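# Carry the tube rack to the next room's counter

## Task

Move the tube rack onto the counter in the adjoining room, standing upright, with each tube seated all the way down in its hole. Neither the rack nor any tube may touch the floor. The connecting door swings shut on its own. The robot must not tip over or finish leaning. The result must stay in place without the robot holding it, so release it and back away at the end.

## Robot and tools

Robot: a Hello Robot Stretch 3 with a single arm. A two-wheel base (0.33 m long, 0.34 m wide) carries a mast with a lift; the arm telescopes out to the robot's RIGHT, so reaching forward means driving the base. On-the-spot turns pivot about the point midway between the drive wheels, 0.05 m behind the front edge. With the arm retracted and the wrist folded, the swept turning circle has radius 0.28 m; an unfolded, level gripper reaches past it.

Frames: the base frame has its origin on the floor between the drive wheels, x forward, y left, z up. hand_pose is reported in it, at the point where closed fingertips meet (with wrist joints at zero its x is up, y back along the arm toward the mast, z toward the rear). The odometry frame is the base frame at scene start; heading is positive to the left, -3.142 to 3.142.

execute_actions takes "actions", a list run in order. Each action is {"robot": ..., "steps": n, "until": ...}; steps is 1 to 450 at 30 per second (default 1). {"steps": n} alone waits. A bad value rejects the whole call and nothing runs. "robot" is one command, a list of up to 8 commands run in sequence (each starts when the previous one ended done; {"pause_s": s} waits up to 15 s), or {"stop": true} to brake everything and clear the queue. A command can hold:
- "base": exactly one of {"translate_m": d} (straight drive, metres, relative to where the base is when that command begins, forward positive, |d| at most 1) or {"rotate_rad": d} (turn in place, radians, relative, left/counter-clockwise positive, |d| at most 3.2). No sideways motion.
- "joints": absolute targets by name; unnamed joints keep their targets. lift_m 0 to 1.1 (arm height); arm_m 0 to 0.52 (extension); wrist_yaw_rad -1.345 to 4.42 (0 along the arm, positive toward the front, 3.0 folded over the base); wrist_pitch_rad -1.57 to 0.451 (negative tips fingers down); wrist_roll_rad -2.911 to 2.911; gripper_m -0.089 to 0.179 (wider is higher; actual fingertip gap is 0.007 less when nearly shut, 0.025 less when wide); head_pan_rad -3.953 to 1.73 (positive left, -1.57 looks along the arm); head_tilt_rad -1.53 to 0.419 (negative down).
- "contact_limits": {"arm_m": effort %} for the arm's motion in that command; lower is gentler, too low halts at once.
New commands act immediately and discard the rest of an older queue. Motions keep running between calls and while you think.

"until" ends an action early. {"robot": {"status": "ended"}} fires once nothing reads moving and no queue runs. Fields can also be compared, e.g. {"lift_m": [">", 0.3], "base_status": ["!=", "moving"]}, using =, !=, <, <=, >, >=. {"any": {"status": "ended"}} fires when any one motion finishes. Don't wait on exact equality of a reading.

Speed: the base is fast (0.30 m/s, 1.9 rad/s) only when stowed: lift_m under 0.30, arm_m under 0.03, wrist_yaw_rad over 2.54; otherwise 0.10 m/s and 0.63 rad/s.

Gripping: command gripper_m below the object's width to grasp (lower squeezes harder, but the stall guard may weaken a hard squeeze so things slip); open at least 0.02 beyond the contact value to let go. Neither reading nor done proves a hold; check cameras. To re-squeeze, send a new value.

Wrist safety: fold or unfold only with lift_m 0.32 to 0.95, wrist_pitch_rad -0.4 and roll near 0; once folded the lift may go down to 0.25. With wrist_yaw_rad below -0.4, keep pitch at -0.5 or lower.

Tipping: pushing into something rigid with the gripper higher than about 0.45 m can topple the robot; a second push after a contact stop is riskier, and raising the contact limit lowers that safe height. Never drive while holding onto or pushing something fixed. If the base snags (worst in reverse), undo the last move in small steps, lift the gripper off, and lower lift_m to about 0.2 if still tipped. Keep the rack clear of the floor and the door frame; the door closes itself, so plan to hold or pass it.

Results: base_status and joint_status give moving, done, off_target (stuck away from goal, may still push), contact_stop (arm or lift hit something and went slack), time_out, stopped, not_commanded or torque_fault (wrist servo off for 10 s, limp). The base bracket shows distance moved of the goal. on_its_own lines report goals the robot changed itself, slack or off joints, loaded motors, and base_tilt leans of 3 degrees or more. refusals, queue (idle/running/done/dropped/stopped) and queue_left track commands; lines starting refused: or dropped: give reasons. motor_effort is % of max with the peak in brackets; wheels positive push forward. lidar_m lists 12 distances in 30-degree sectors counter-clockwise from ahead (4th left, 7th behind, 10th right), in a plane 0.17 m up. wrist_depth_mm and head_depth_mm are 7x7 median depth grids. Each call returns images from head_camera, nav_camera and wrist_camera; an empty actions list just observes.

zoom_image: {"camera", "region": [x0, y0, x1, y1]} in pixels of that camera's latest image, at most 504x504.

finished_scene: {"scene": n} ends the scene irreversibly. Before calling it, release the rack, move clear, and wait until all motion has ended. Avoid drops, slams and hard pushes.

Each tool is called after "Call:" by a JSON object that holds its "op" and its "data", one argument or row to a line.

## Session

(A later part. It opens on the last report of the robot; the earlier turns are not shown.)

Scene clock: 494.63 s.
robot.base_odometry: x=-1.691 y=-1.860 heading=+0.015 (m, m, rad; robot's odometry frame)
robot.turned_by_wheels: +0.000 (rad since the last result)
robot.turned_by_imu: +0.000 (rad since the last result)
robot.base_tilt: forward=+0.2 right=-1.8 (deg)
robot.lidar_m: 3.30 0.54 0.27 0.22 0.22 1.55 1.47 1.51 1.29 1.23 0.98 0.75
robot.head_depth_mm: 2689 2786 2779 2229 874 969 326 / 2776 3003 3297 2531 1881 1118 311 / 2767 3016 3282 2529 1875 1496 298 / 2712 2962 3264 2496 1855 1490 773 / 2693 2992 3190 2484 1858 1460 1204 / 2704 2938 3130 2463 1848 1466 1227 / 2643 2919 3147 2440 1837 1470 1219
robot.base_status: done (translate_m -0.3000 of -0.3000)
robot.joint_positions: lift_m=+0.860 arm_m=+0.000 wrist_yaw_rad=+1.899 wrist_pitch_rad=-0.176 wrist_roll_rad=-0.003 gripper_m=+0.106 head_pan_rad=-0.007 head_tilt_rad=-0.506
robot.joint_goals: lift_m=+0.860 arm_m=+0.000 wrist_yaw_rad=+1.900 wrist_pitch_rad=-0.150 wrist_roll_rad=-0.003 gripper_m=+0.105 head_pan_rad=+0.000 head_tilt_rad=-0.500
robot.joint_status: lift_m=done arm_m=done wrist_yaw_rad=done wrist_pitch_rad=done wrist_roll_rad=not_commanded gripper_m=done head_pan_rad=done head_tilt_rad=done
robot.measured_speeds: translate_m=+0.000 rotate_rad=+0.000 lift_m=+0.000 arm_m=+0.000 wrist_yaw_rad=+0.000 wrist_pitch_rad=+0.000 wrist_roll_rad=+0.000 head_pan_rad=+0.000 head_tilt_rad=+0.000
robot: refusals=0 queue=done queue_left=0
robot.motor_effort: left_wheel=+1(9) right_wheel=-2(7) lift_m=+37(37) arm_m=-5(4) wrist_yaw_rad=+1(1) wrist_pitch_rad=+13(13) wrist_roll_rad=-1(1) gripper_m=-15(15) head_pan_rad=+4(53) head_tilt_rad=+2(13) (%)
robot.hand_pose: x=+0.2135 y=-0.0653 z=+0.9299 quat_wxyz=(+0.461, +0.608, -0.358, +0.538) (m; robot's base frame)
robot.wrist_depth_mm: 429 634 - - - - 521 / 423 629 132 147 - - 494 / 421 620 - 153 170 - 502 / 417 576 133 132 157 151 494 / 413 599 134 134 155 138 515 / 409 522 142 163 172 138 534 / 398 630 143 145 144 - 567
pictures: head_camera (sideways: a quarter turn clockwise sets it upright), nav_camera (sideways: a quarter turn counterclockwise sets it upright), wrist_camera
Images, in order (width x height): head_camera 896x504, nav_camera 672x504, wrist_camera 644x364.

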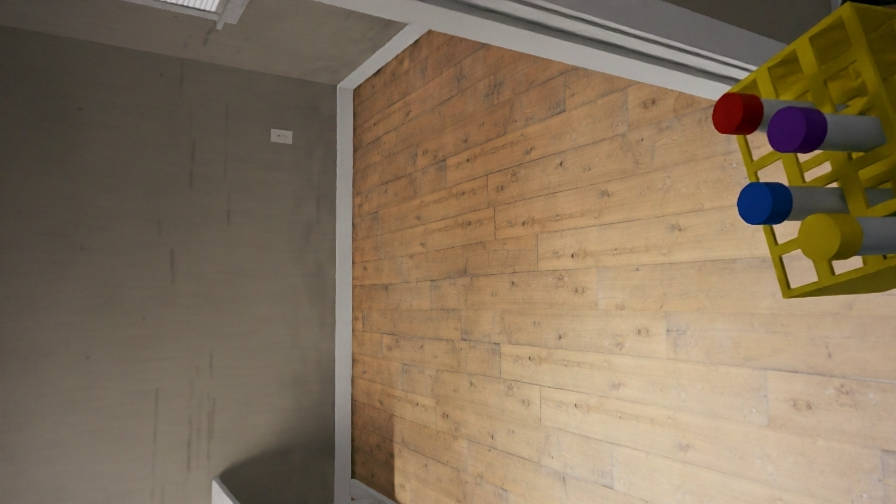

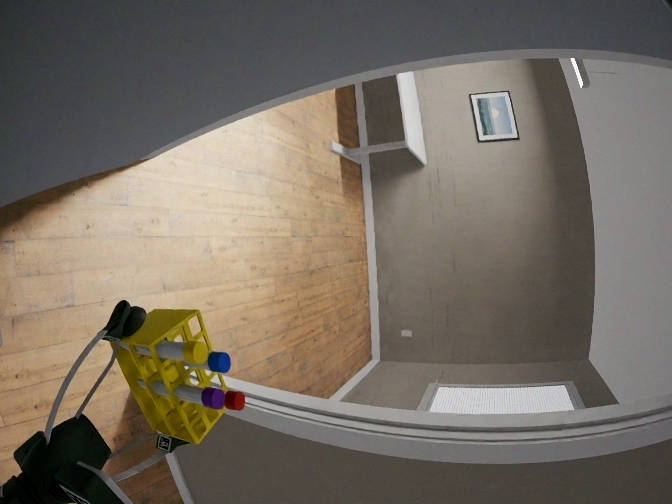

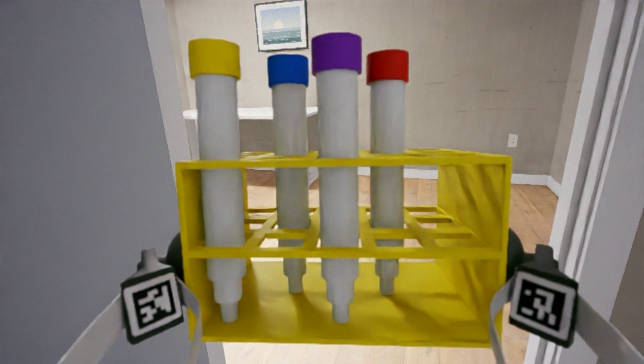

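Call:
{"op": "execute_actions", "data": {
  "actions": [
    {"robot":[{"base":{"translate_m":-0.1}},{"base":{"rotate_rad":-0.7}},{"base":{"rotate_rad":-0.8}},{"base":{"translate_m":0.4},"joints":{"head_tilt_rad":-0.3}}],"steps":450,"until":{"robot":{"status":"ended"}}}
  ]
}}

Scene clock: 513.10 s.
robot.base_odometry: x=-1.757 y=-2.260 heading=-1.485 (m, m, rad; robot's odometry frame)
robot.turned_by_wheels: -1.500 (rad since the last result)
robot.turned_by_imu: -1.513 (rad since the last result)
robot.base_tilt: forward=+0.2 right=-1.7 (deg)
robot.lidar_m: 0.83 0.87 0.76 0.71 0.75 1.08 2.33 1.91 1.43 1.38 1.15 0.86
robot.head_depth_mm: 676 721 768 824 886 963 1053 / 677 720 768 822 888 961 1050 / 677 720 768 822 890 961 1052 / 677 719 767 821 889 958 1050 / 676 722 767 823 889 963 1047 / 676 717 765 821 884 957 1049 / 677 718 768 822 886 963 1045
robot.base_status: done (translate_m +0.4000 of +0.4000)
robot.joint_positions: lift_m=+0.860 arm_m=+0.000 wrist_yaw_rad=+1.899 wrist_pitch_rad=-0.176 wrist_roll_rad=-0.003 gripper_m=+0.106 head_pan_rad=-0.007 head_tilt_rad=-0.310
robot.joint_goals: lift_m=+0.860 arm_m=+0.000 wrist_yaw_rad=+1.900 wrist_pitch_rad=-0.150 wrist_roll_rad=-0.003 gripper_m=+0.105 head_pan_rad=+0.000 head_tilt_rad=-0.300
robot.joint_status: lift_m=done arm_m=done wrist_yaw_rad=done wrist_pitch_rad=done wrist_roll_rad=not_commanded gripper_m=done head_pan_rad=done head_tilt_rad=done
robot.measured_speeds: translate_m=+0.000 rotate_rad=+0.000 lift_m=+0.000 arm_m=+0.000 wrist_yaw_rad=+0.000 wrist_pitch_rad=+0.000 wrist_roll_rad=+0.000 head_pan_rad=+0.000 head_tilt_rad=+0.000
robot: refusals=0 queue=done queue_left=0
robot.motor_effort: left_wheel=+2(15) right_wheel=-2(8) lift_m=+37(37) arm_m=-4(4) wrist_yaw_rad=+1(1) wrist_pitch_rad=+13(13) wrist_roll_rad=-1(1) gripper_m=-15(16) head_pan_rad=+4(3) head_tilt_rad=+4(18) (%)
robot.hand_pose: x=+0.2135 y=-0.0653 z=+0.9298 quat_wxyz=(+0.461, +0.608, -0.358, +0.538) (m; robot's base frame)
robot.wrist_depth_mm: 711 884 811 720 659 609 556 / 719 923 150 147 661 629 577 / 731 945 870 152 169 667 594 / 736 930 133 131 157 151 627 / 746 955 134 133 155 137 658 / 757 890 142 164 166 138 670 / 752 - 143 146 144 789 710
pictures: head_camera (sideways: a quarter turn clockwise sets it upright), nav_camera (sideways: a quarter turn counterclockwise sets it upright), wrist_camera
Images, in order (width x height): head_camera 896x504, nav_camera 672x504, wrist_camera 644x364.

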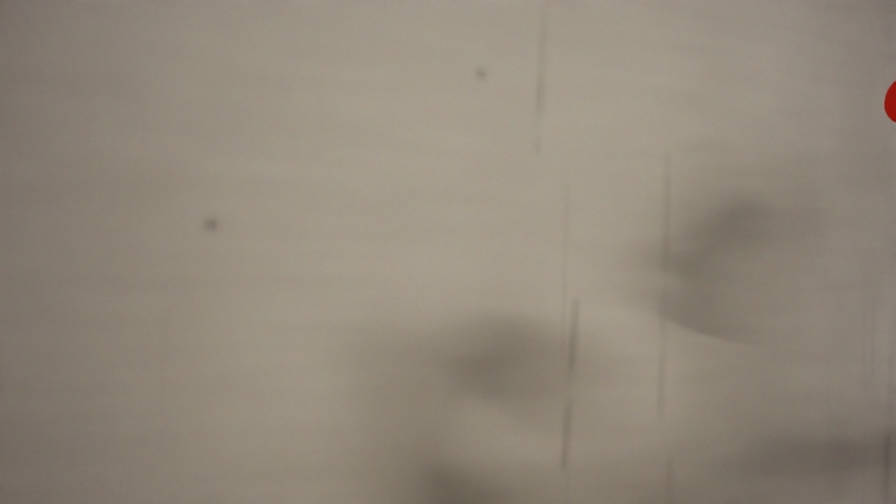

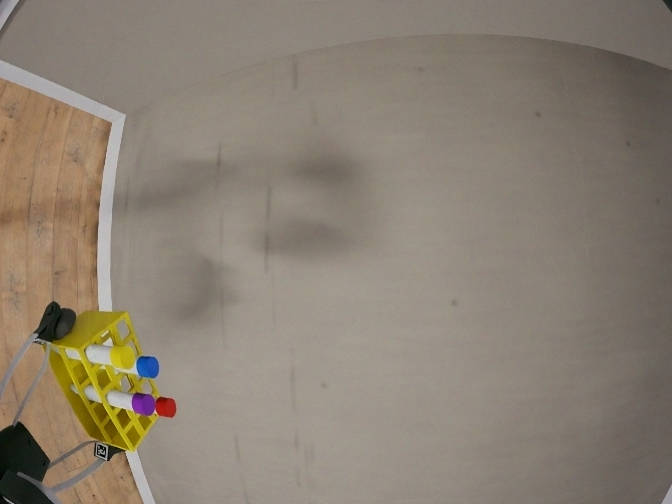

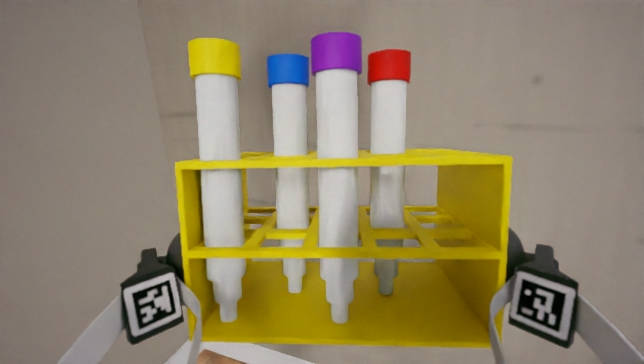

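Through. Counter is probably north; look behind.

Call:
{"op": "execute_actions", "data": {
  "actions": [
    {"robot":{"joints":{"head_pan_rad":-2.7,"head_tilt_rad":-0.35}},"steps":450,"until":{"robot":{"status":"ended"}}}
  ]
}}

Scene clock: 518.50 s.
robot.base_odometry: x=-1.757 y=-2.260 heading=-1.485 (m, m, rad; robot's odometry frame)
robot.turned_by_wheels: +0.000 (rad since the last result)
robot.turned_by_imu: -0.001 (rad since the last result)
robot.base_tilt: forward=+0.1 right=-1.7 (deg)
robot.lidar_m: 0.83 0.87 0.77 0.73 0.78 1.09 2.33 1.91 1.43 1.38 1.15 0.86
robot.head_depth_mm: 2385 2525 2403 2280 2332 1744 1392 / 2487 2591 2356 2397 2318 1727 1374 / 2612 2811 2460 2513 2318 1721 1373 / 2611 2786 2667 2681 2288 1716 1369 / 2166 2321 2478 2680 2282 1706 1370 / 1867 1984 2075 2214 2189 1717 1358 / 1638 1709 1793 1908 1971 1702 1355
robot.base_status: done (translate_m +0.4000 of +0.4000)
robot.joint_positions: lift_m=+0.860 arm_m=+0.000 wrist_yaw_rad=+1.899 wrist_pitch_rad=-0.176 wrist_roll_rad=-0.003 gripper_m=+0.106 head_pan_rad=-2.693 head_tilt_rad=-0.346
robot.joint_goals: lift_m=+0.860 arm_m=+0.000 wrist_yaw_rad=+1.900 wrist_pitch_rad=-0.150 wrist_roll_rad=-0.003 gripper_m=+0.105 head_pan_rad=-2.700 head_tilt_rad=-0.350
robot.joint_status: lift_m=done arm_m=done wrist_yaw_rad=done wrist_pitch_rad=done wrist_roll_rad=not_commanded gripper_m=done head_pan_rad=done head_tilt_rad=done
robot.measured_speeds: translate_m=+0.000 rotate_rad=+0.000 lift_m=+0.000 arm_m=+0.000 wrist_yaw_rad=+0.000 wrist_pitch_rad=+0.000 wrist_roll_rad=+0.000 head_pan_rad=+0.000 head_tilt_rad=+0.000
robot: refusals=0 queue=done queue_left=0
robot.motor_effort: left_wheel=+2(2) right_wheel=-2(2) lift_m=+37(37) arm_m=-4(4) wrist_yaw_rad=+1(1) wrist_pitch_rad=+13(13) wrist_roll_rad=-1(1) gripper_m=-16(16) head_pan_rad=-4(52) head_tilt_rad=-2(8) (%)
robot.hand_pose: x=+0.2135 y=-0.0653 z=+0.9298 quat_wxyz=(+0.461, +0.608, -0.358, +0.538) (m; robot's base frame)
robot.wrist_depth_mm: 717 877 803 724 658 604 558 / 725 918 151 147 664 635 575 / 731 939 876 153 169 655 602 / 742 926 133 131 157 152 628 / 744 959 134 134 155 138 654 / 771 900 142 164 165 138 672 / 760 - 143 145 143 772 710
pictures: head_camera (sideways: a quarter turn clockwise sets it upright), nav_camera (sideways: a quarter turn counterclockwise sets it upright), wrist_camera
Images, in order (width x height): head_camera 896x504, nav_camera 672x504, wrist_camera 644x364.

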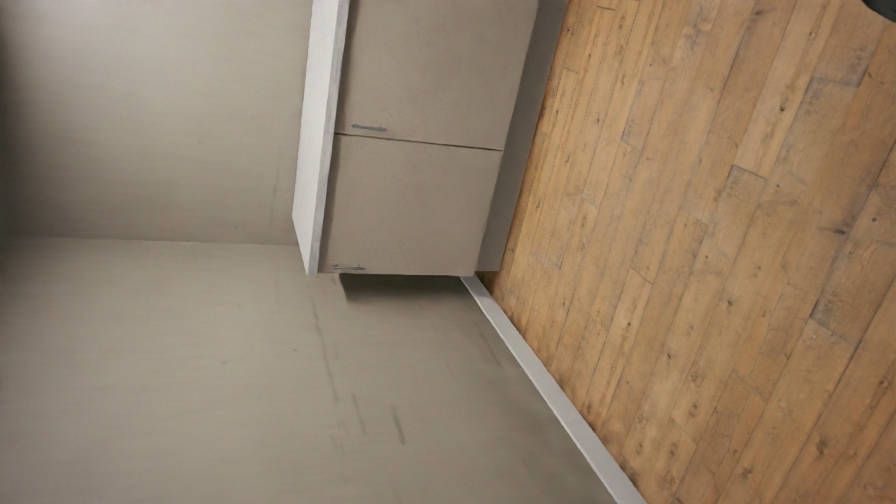

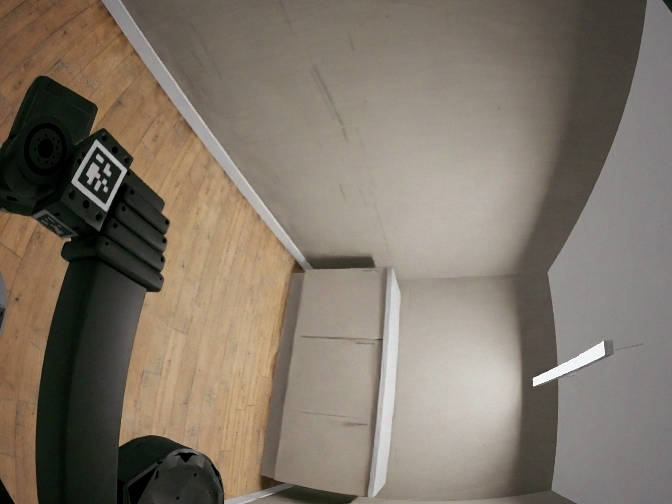

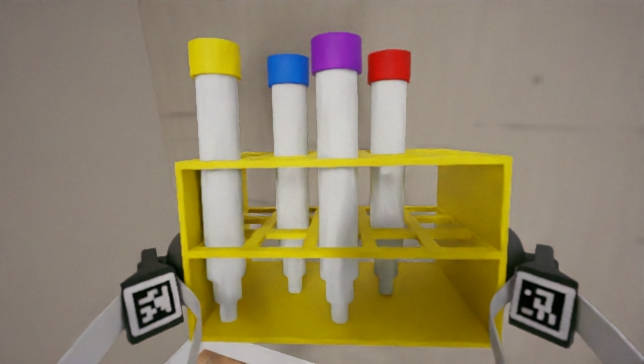

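Call:
{"op": "execute_actions", "data": {
  "actions": [
    {"robot":[{"base":{"rotate_rad":3.1},"joints":{"head_pan_rad":0,"head_tilt_rad":-0.5,"lift_m":1.02,"wrist_yaw_rad":1.7}},{"base":{"translate_m":1.0}}],"steps":450,"until":{"robot":{"status":"ended"}}},
    {"steps":300,"until":{"robot":{"status":"ended"}}}
  ]
}}

Scene clock: 543.00 s.
robot.base_odometry: x=-1.801 y=-1.261 heading=+1.615 (m, m, rad; robot's odometry frame)
robot.turned_by_wheels: +3.100 (rad since the last result)
robot.turned_by_imu: +3.123 (rad since the last result)
robot.base_tilt: forward=+0.0 right=-1.8 (deg)
robot.lidar_m: 1.32 1.37 1.46 1.40 1.44 1.91 1.84 1.05 0.76 0.72 0.75 1.02
robot.head_depth_mm: 1608 1719 1596 1589 - - 1226 / 1595 1748 1345 1459 - - 1210 / 1588 1748 1350 1465 1637 - 1219 / 1581 1736 1345 1457 1641 1502 1238 / 1580 1733 1336 1458 1646 1490 1238 / 1571 1708 1340 1445 1639 1483 1230 / 1561 1684 1329 1435 1633 1482 1230
robot.base_status: done (translate_m +1.0000 of +1.0000)
robot.joint_positions: lift_m=+1.020 arm_m=+0.000 wrist_yaw_rad=+1.702 wrist_pitch_rad=-0.176 wrist_roll_rad=-0.003 gripper_m=+0.106 head_pan_rad=-0.007 head_tilt_rad=-0.494
robot.joint_goals: lift_m=+1.020 arm_m=+0.000 wrist_yaw_rad=+1.700 wrist_pitch_rad=-0.150 wrist_roll_rad=-0.003 gripper_m=+0.105 head_pan_rad=+0.000 head_tilt_rad=-0.500
robot.joint_status: lift_m=done arm_m=done wrist_yaw_rad=done wrist_pitch_rad=done wrist_roll_rad=not_commanded gripper_m=done head_pan_rad=done head_tilt_rad=done
robot.measured_speeds: translate_m=+0.000 rotate_rad=+0.000 lift_m=+0.000 arm_m=+0.000 wrist_yaw_rad=+0.000 wrist_pitch_rad=+0.000 wrist_roll_rad=+0.000 head_pan_rad=+0.000 head_tilt_rad=+0.000
robot: refusals=0 queue=done queue_left=0
robot.motor_effort: left_wheel=-2(7) right_wheel=+1(4) lift_m=+37(44) arm_m=-4(4) wrist_yaw_rad=-1(3) wrist_pitch_rad=+13(13) wrist_roll_rad=-1(1) gripper_m=-16(15) head_pan_rad=+4(52) head_tilt_rad=-2(15) (%)
robot.hand_pose: x=+0.2246 y=-0.1129 z=+1.0898 quat_wxyz=(+0.512, +0.570, -0.416, +0.489) (m; robot's base frame)
robot.wrist_depth_mm: - - - - - - 829 / - - 151 148 - - 813 / - - - 153 170 - 818 / - - 132 131 157 151 827 / - - 134 133 155 138 820 / - - 142 164 165 139 787 / - - 143 145 144 - 801
pictures: head_camera (sideways: a quarter turn clockwise sets it upright), nav_camera (sideways: a quarter turn counterclockwise sets it upright), wrist_camera
Images, in order (width x height): head_camera 896x504, nav_camera 672x504, wrist_camera 644x364.

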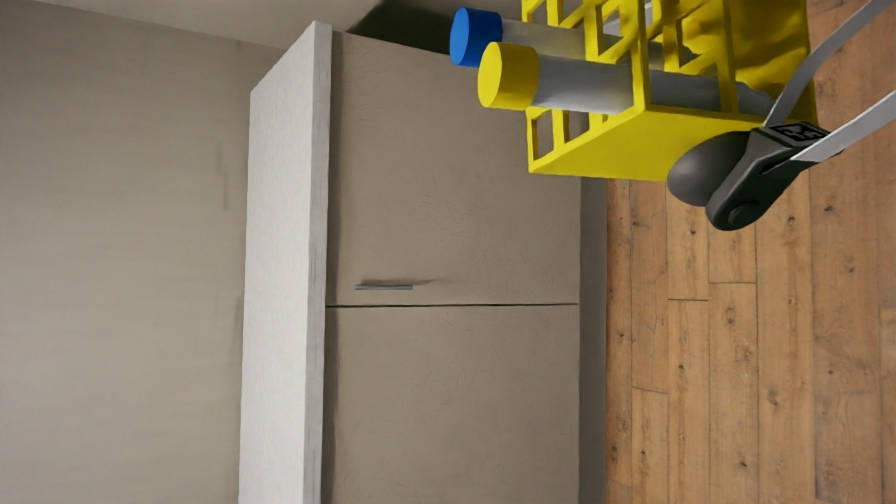

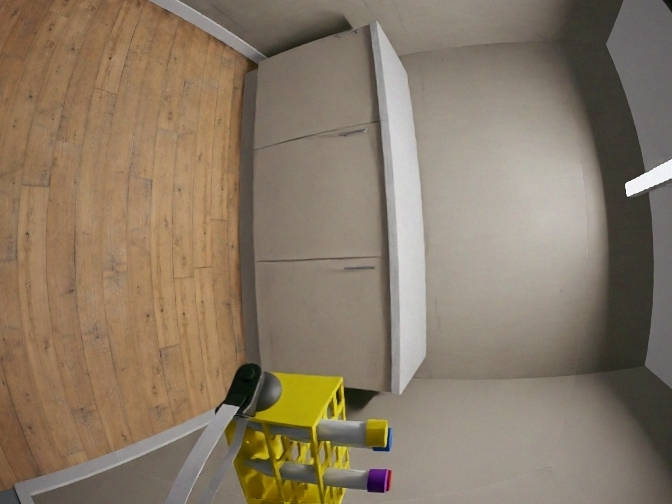

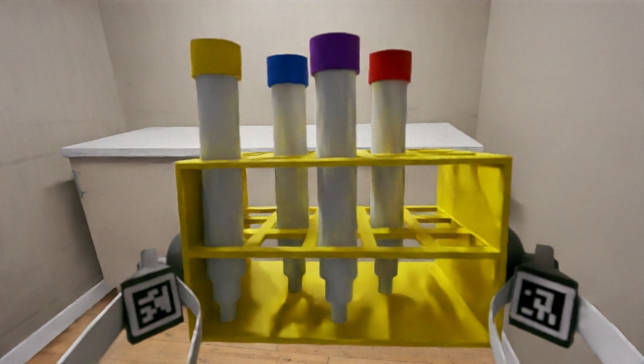

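Call:
{"op": "execute_actions", "data": {
  "actions": [
    {"robot":[{"base":{"rotate_rad":0.2}},{"base":{"translate_m":1.0}},{"base":{"rotate_rad":-0.22},"joints":{"head_tilt_rad":-0.9}}],"steps":450,"until":{"robot":{"status":"ended"}}}
  ]
}}

Scene clock: 561.30 s.
robot.base_odometry: x=-2.043 y=-0.291 heading=+1.595 (m, m, rad; robot's odometry frame)
robot.turned_by_wheels: -0.020 (rad since the last result)
robot.turned_by_imu: -0.027 (rad since the last result)
robot.base_tilt: forward=+0.1 right=-1.7 (deg)
robot.lidar_m: 0.34 0.35 0.47 1.22 1.25 1.67 2.82 1.34 0.95 0.91 0.50 0.36
robot.head_depth_mm: 815 - - 301 685 1185 1099 / 807 687 - - 676 1163 1091 / 805 683 552 499 671 1062 1089 / 797 676 549 485 663 1053 1085 / 796 672 547 482 658 1036 1077 / 792 665 544 479 651 1021 1072 / 787 661 540 475 645 1003 1077
robot.base_status: done (rotate_rad -0.2199 of -0.2200)
robot.joint_positions: lift_m=+1.020 arm_m=+0.000 wrist_yaw_rad=+1.702 wrist_pitch_rad=-0.176 wrist_roll_rad=-0.003 gripper_m=+0.106 head_pan_rad=-0.007 head_tilt_rad=-0.889
robot.joint_goals: lift_m=+1.020 arm_m=+0.000 wrist_yaw_rad=+1.700 wrist_pitch_rad=-0.150 wrist_roll_rad=-0.003 gripper_m=+0.105 head_pan_rad=+0.000 head_tilt_rad=-0.900
robot.joint_status: lift_m=done arm_m=done wrist_yaw_rad=done wrist_pitch_rad=done wrist_roll_rad=not_commanded gripper_m=done head_pan_rad=done head_tilt_rad=done
robot.measured_speeds: translate_m=+0.000 rotate_rad=+0.000 lift_m=+0.000 arm_m=+0.000 wrist_yaw_rad=+0.000 wrist_pitch_rad=+0.000 wrist_roll_rad=+0.000 head_pan_rad=+0.000 head_tilt_rad=+0.000
robot: refusals=0 queue=done queue_left=0
robot.motor_effort: left_wheel=+2(8) right_wheel=-2(4) lift_m=+37(37) arm_m=-5(3) wrist_yaw_rad=-1(1) wrist_pitch_rad=+13(13) wrist_roll_rad=-1(1) gripper_m=-16(16) head_pan_rad=+4(3) head_tilt_rad=-4(24) (%)
robot.hand_pose: x=+0.2246 y=-0.1129 z=+1.0898 quat_wxyz=(+0.512, +0.570, -0.416, +0.489) (m; robot's base frame)
robot.wrist_depth_mm: 877 845 809 782 766 745 733 / 918 891 151 147 784 780 764 / 973 950 893 153 170 825 795 / 950 904 132 131 157 152 765 / 598 593 134 133 155 138 528 / 444 464 142 163 166 138 400 / 367 344 142 145 144 307 315
pictures: head_camera (sideways: a quarter turn clockwise sets it upright), nav_camera (sideways: a quarter turn counterclockwise sets it upright), wrist_camera
Images, in order (width x height): head_camera 896x504, nav_camera 672x504, wrist_camera 644x364.

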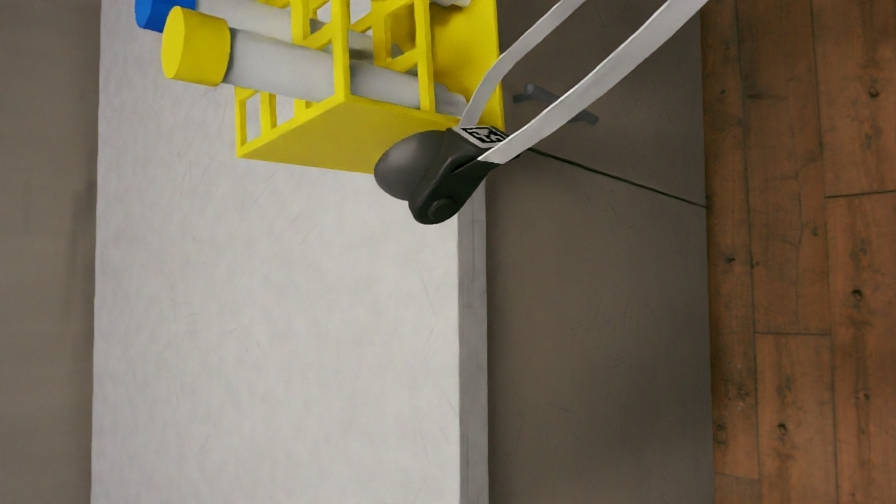

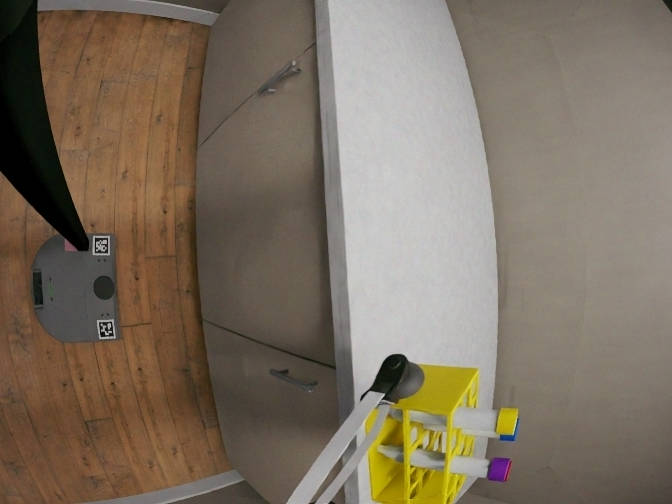

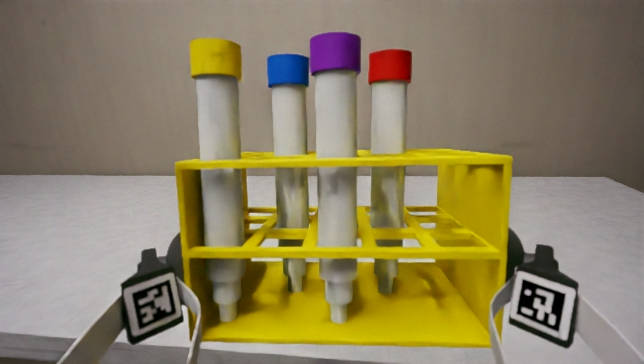

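Call:
{"op": "execute_actions", "data": {
  "actions": [
    {"robot":[{"base":{"translate_m":0.2}},{"joints":{"lift_m":0.88,"head_tilt_rad":-1.0,"head_pan_rad":-0.3}}],"steps":450,"until":{"robot":{"status":"ended"}}}
  ]
}}

Scene clock: 572.87 s.
robot.base_odometry: x=-2.048 y=-0.091 heading=+1.595 (m, m, rad; robot's odometry frame)
robot.turned_by_wheels: +0.000 (rad since the last result)
robot.turned_by_imu: -0.002 (rad since the last result)
robot.base_tilt: forward=+0.1 right=-1.7 (deg)
robot.lidar_m: - 0.15 0.20 0.50 1.26 1.67 3.02 1.33 0.94 0.62 0.21 0.15
robot.head_depth_mm: 710 585 498 434 393 - 1076 / 704 582 495 391 389 1140 1083 / 688 578 407 355 381 900 1106 / 672 576 481 333 373 644 1102 / 653 570 489 418 377 522 1086 / 646 567 486 424 375 354 1051 / 625 564 483 422 375 347 1022
robot.base_status: done (translate_m +0.2000 of +0.2000)
robot.joint_positions: lift_m=+0.880 arm_m=+0.000 wrist_yaw_rad=+1.702 wrist_pitch_rad=-0.176 wrist_roll_rad=-0.003 gripper_m=+0.106 head_pan_rad=-0.293 head_tilt_rad=-0.987
robot.joint_goals: lift_m=+0.880 arm_m=+0.000 wrist_yaw_rad=+1.700 wrist_pitch_rad=-0.150 wrist_roll_rad=-0.003 gripper_m=+0.105 head_pan_rad=-0.300 head_tilt_rad=-1.000
robot.joint_status: lift_m=done arm_m=done wrist_yaw_rad=done wrist_pitch_rad=done wrist_roll_rad=not_commanded gripper_m=done head_pan_rad=done head_tilt_rad=done
robot.measured_speeds: translate_m=+0.000 rotate_rad=+0.000 lift_m=+0.000 arm_m=+0.000 wrist_yaw_rad=+0.000 wrist_pitch_rad=+0.000 wrist_roll_rad=+0.000 head_pan_rad=+0.000 head_tilt_rad=+0.000
robot: refusals=0 queue=done queue_left=0
robot.motor_effort: left_wheel=+2(8) right_wheel=-2(1) lift_m=+25(40) arm_m=-4(4) wrist_yaw_rad=-1(1) wrist_pitch_rad=+13(13) wrist_roll_rad=-1(1) gripper_m=-15(15) head_pan_rad=-4(32) head_tilt_rad=-5(14) (%)
robot.hand_pose: x=+0.2246 y=-0.1129 z=+0.9503 quat_wxyz=(+0.512, +0.570, -0.416, +0.489) (m; robot's base frame)
robot.wrist_depth_mm: 665 653 626 605 598 577 563 / 705 691 151 148 609 599 585 / 742 723 583 153 170 618 602 / 439 421 132 130 158 151 357 / 283 278 134 133 155 138 247 / 208 217 142 163 165 139 189 / 172 157 142 146 144 144 148
pictures: head_camera (sideways: a quarter turn clockwise sets it upright), nav_camera (sideways: a quarter turn counterclockwise sets it upright), wrist_camera
Images, in order (width x height): head_camera 896x504, nav_camera 672x504, wrist_camera 644x364.

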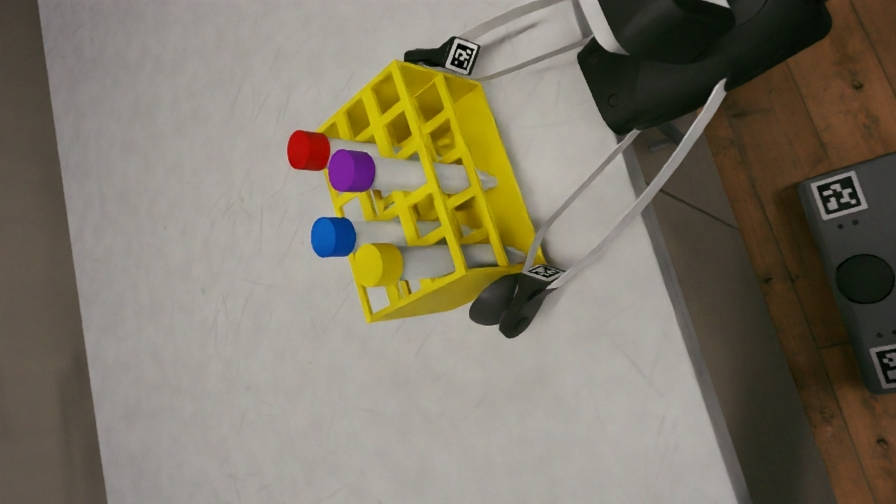

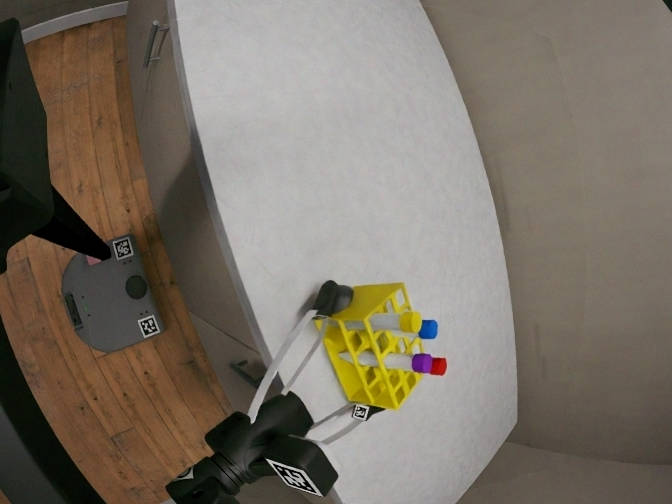

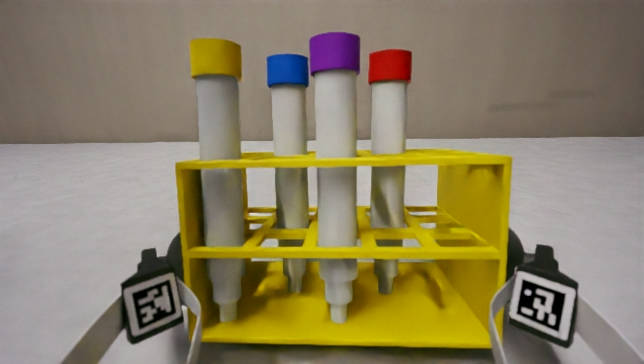

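Call:
{"op": "execute_actions", "data": {
  "actions": [
    {"robot":[{"joints":{"lift_m":0.858}},{"pause_s":0.5},{"joints":{"gripper_m":0.179}},{"pause_s":0.5},{"base":{"translate_m":-0.15}},{"base":{"translate_m":-0.3}}],"steps":450,"until":{"robot":{"status":"ended"}}}
  ]
}}

Scene clock: 594.13 s.
robot.base_odometry: x=-2.037 y=-0.541 heading=+1.595 (m, m, rad; robot's odometry frame)
robot.turned_by_wheels: +0.000 (rad since the last result)
robot.turned_by_imu: -0.002 (rad since the last result)
robot.base_tilt: forward=+0.1 right=-1.8 (deg)
robot.lidar_m: 0.59 0.61 0.82 1.21 1.24 1.65 2.57 1.36 0.96 0.92 0.86 0.62
robot.head_depth_mm: 712 765 997 1462 1355 - 1061 / 705 727 937 1303 1354 1158 1081 / 698 695 885 1200 1321 1185 1109 / 692 661 832 1120 1322 1183 1106 / 603 617 787 1029 1279 1183 1083 / 593 601 749 970 1283 1173 1068 / 678 590 715 912 1260 1172 1064
robot.base_status: done (translate_m -0.3000 of -0.3000)
robot.joint_positions: lift_m=+0.858 arm_m=+0.000 wrist_yaw_rad=+1.702 wrist_pitch_rad=-0.164 wrist_roll_rad=-0.003 gripper_m=+0.179 head_pan_rad=-0.293 head_tilt_rad=-0.988
robot.joint_goals: lift_m=+0.858 arm_m=+0.000 wrist_yaw_rad=+1.700 wrist_pitch_rad=-0.150 wrist_roll_rad=-0.003 gripper_m=+0.179 head_pan_rad=-0.300 head_tilt_rad=-1.000
robot.joint_status: lift_m=done arm_m=done wrist_yaw_rad=done wrist_pitch_rad=done wrist_roll_rad=not_commanded gripper_m=done head_pan_rad=done head_tilt_rad=done
robot.measured_speeds: translate_m=+0.000 rotate_rad=+0.000 lift_m=+0.000 arm_m=+0.000 wrist_yaw_rad=+0.000 wrist_pitch_rad=+0.000 wrist_roll_rad=+0.000 head_pan_rad=+0.000 head_tilt_rad=+0.000
robot: refusals=0 queue=done queue_left=0
robot.motor_effort: left_wheel=+2(4) right_wheel=-1(4) lift_m=+24(26) arm_m=-4(4) wrist_yaw_rad=-1(1) wrist_pitch_rad=+7(13) wrist_roll_rad=-1(1) gripper_m=+0(85) head_pan_rad=-5(4) head_tilt_rad=-5(5) (%)
robot.hand_pose: x=+0.2254 y=-0.1128 z=+0.9314 quat_wxyz=(+0.509, +0.567, -0.420, +0.493) (m; robot's base frame)
robot.wrist_depth_mm: - - - - 992 966 925 / - - - - - - 970 / 922 820 755 586 577 619 580 / 610 585 559 541 520 500 485 / 648 617 598 567 546 526 509 / 683 - 634 611 583 566 - / 752 717 676 646 615 591 582
pictures: head_camera (sideways: a quarter turn clockwise sets it upright), nav_camera (sideways: a quarter turn counterclockwise sets it upright), wrist_camera
Images, in order (width x height): head_camera 896x504, nav_camera 672x504, wrist_camera 644x364.

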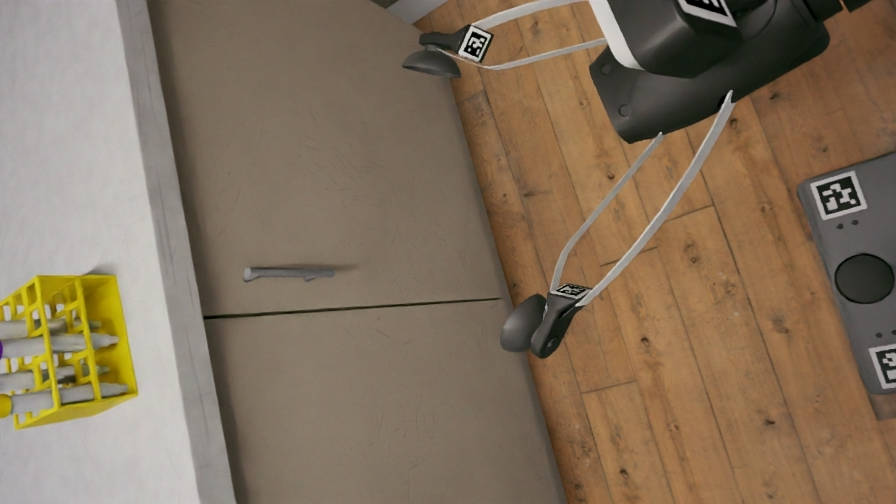

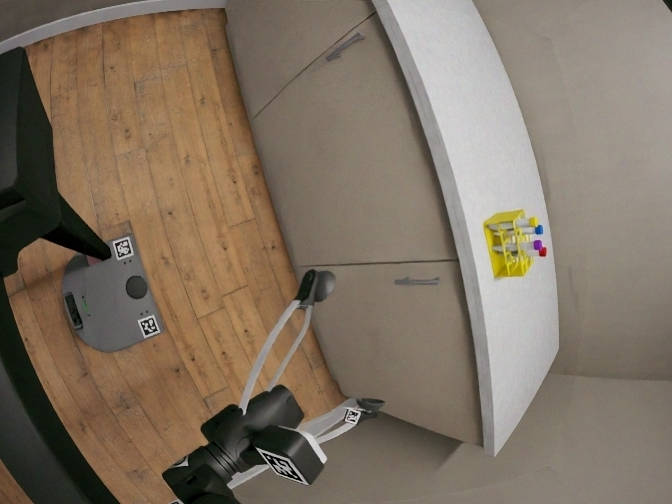

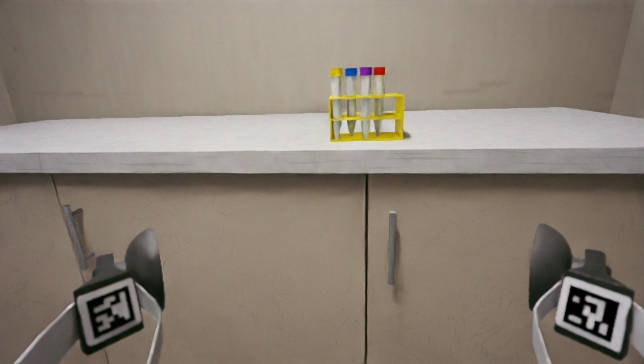

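Call:
{"op": "zoom_image", "data": {
  "camera": "wrist_camera",
  "region": [310,55,430,150]
}}

Region (310, 55, 430, 150) of wrist_camera's 644x364 image, scaled by 4.200; it fills the top 399 rows of this view, and the rest is white.

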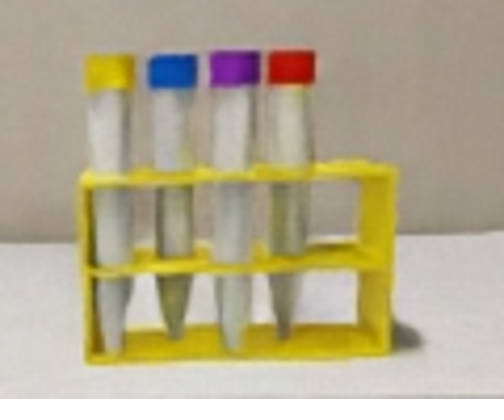

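Call:
{"op": "finished_scene", "data": {
  "scene": 2
}}

The scene is finished: the task was done.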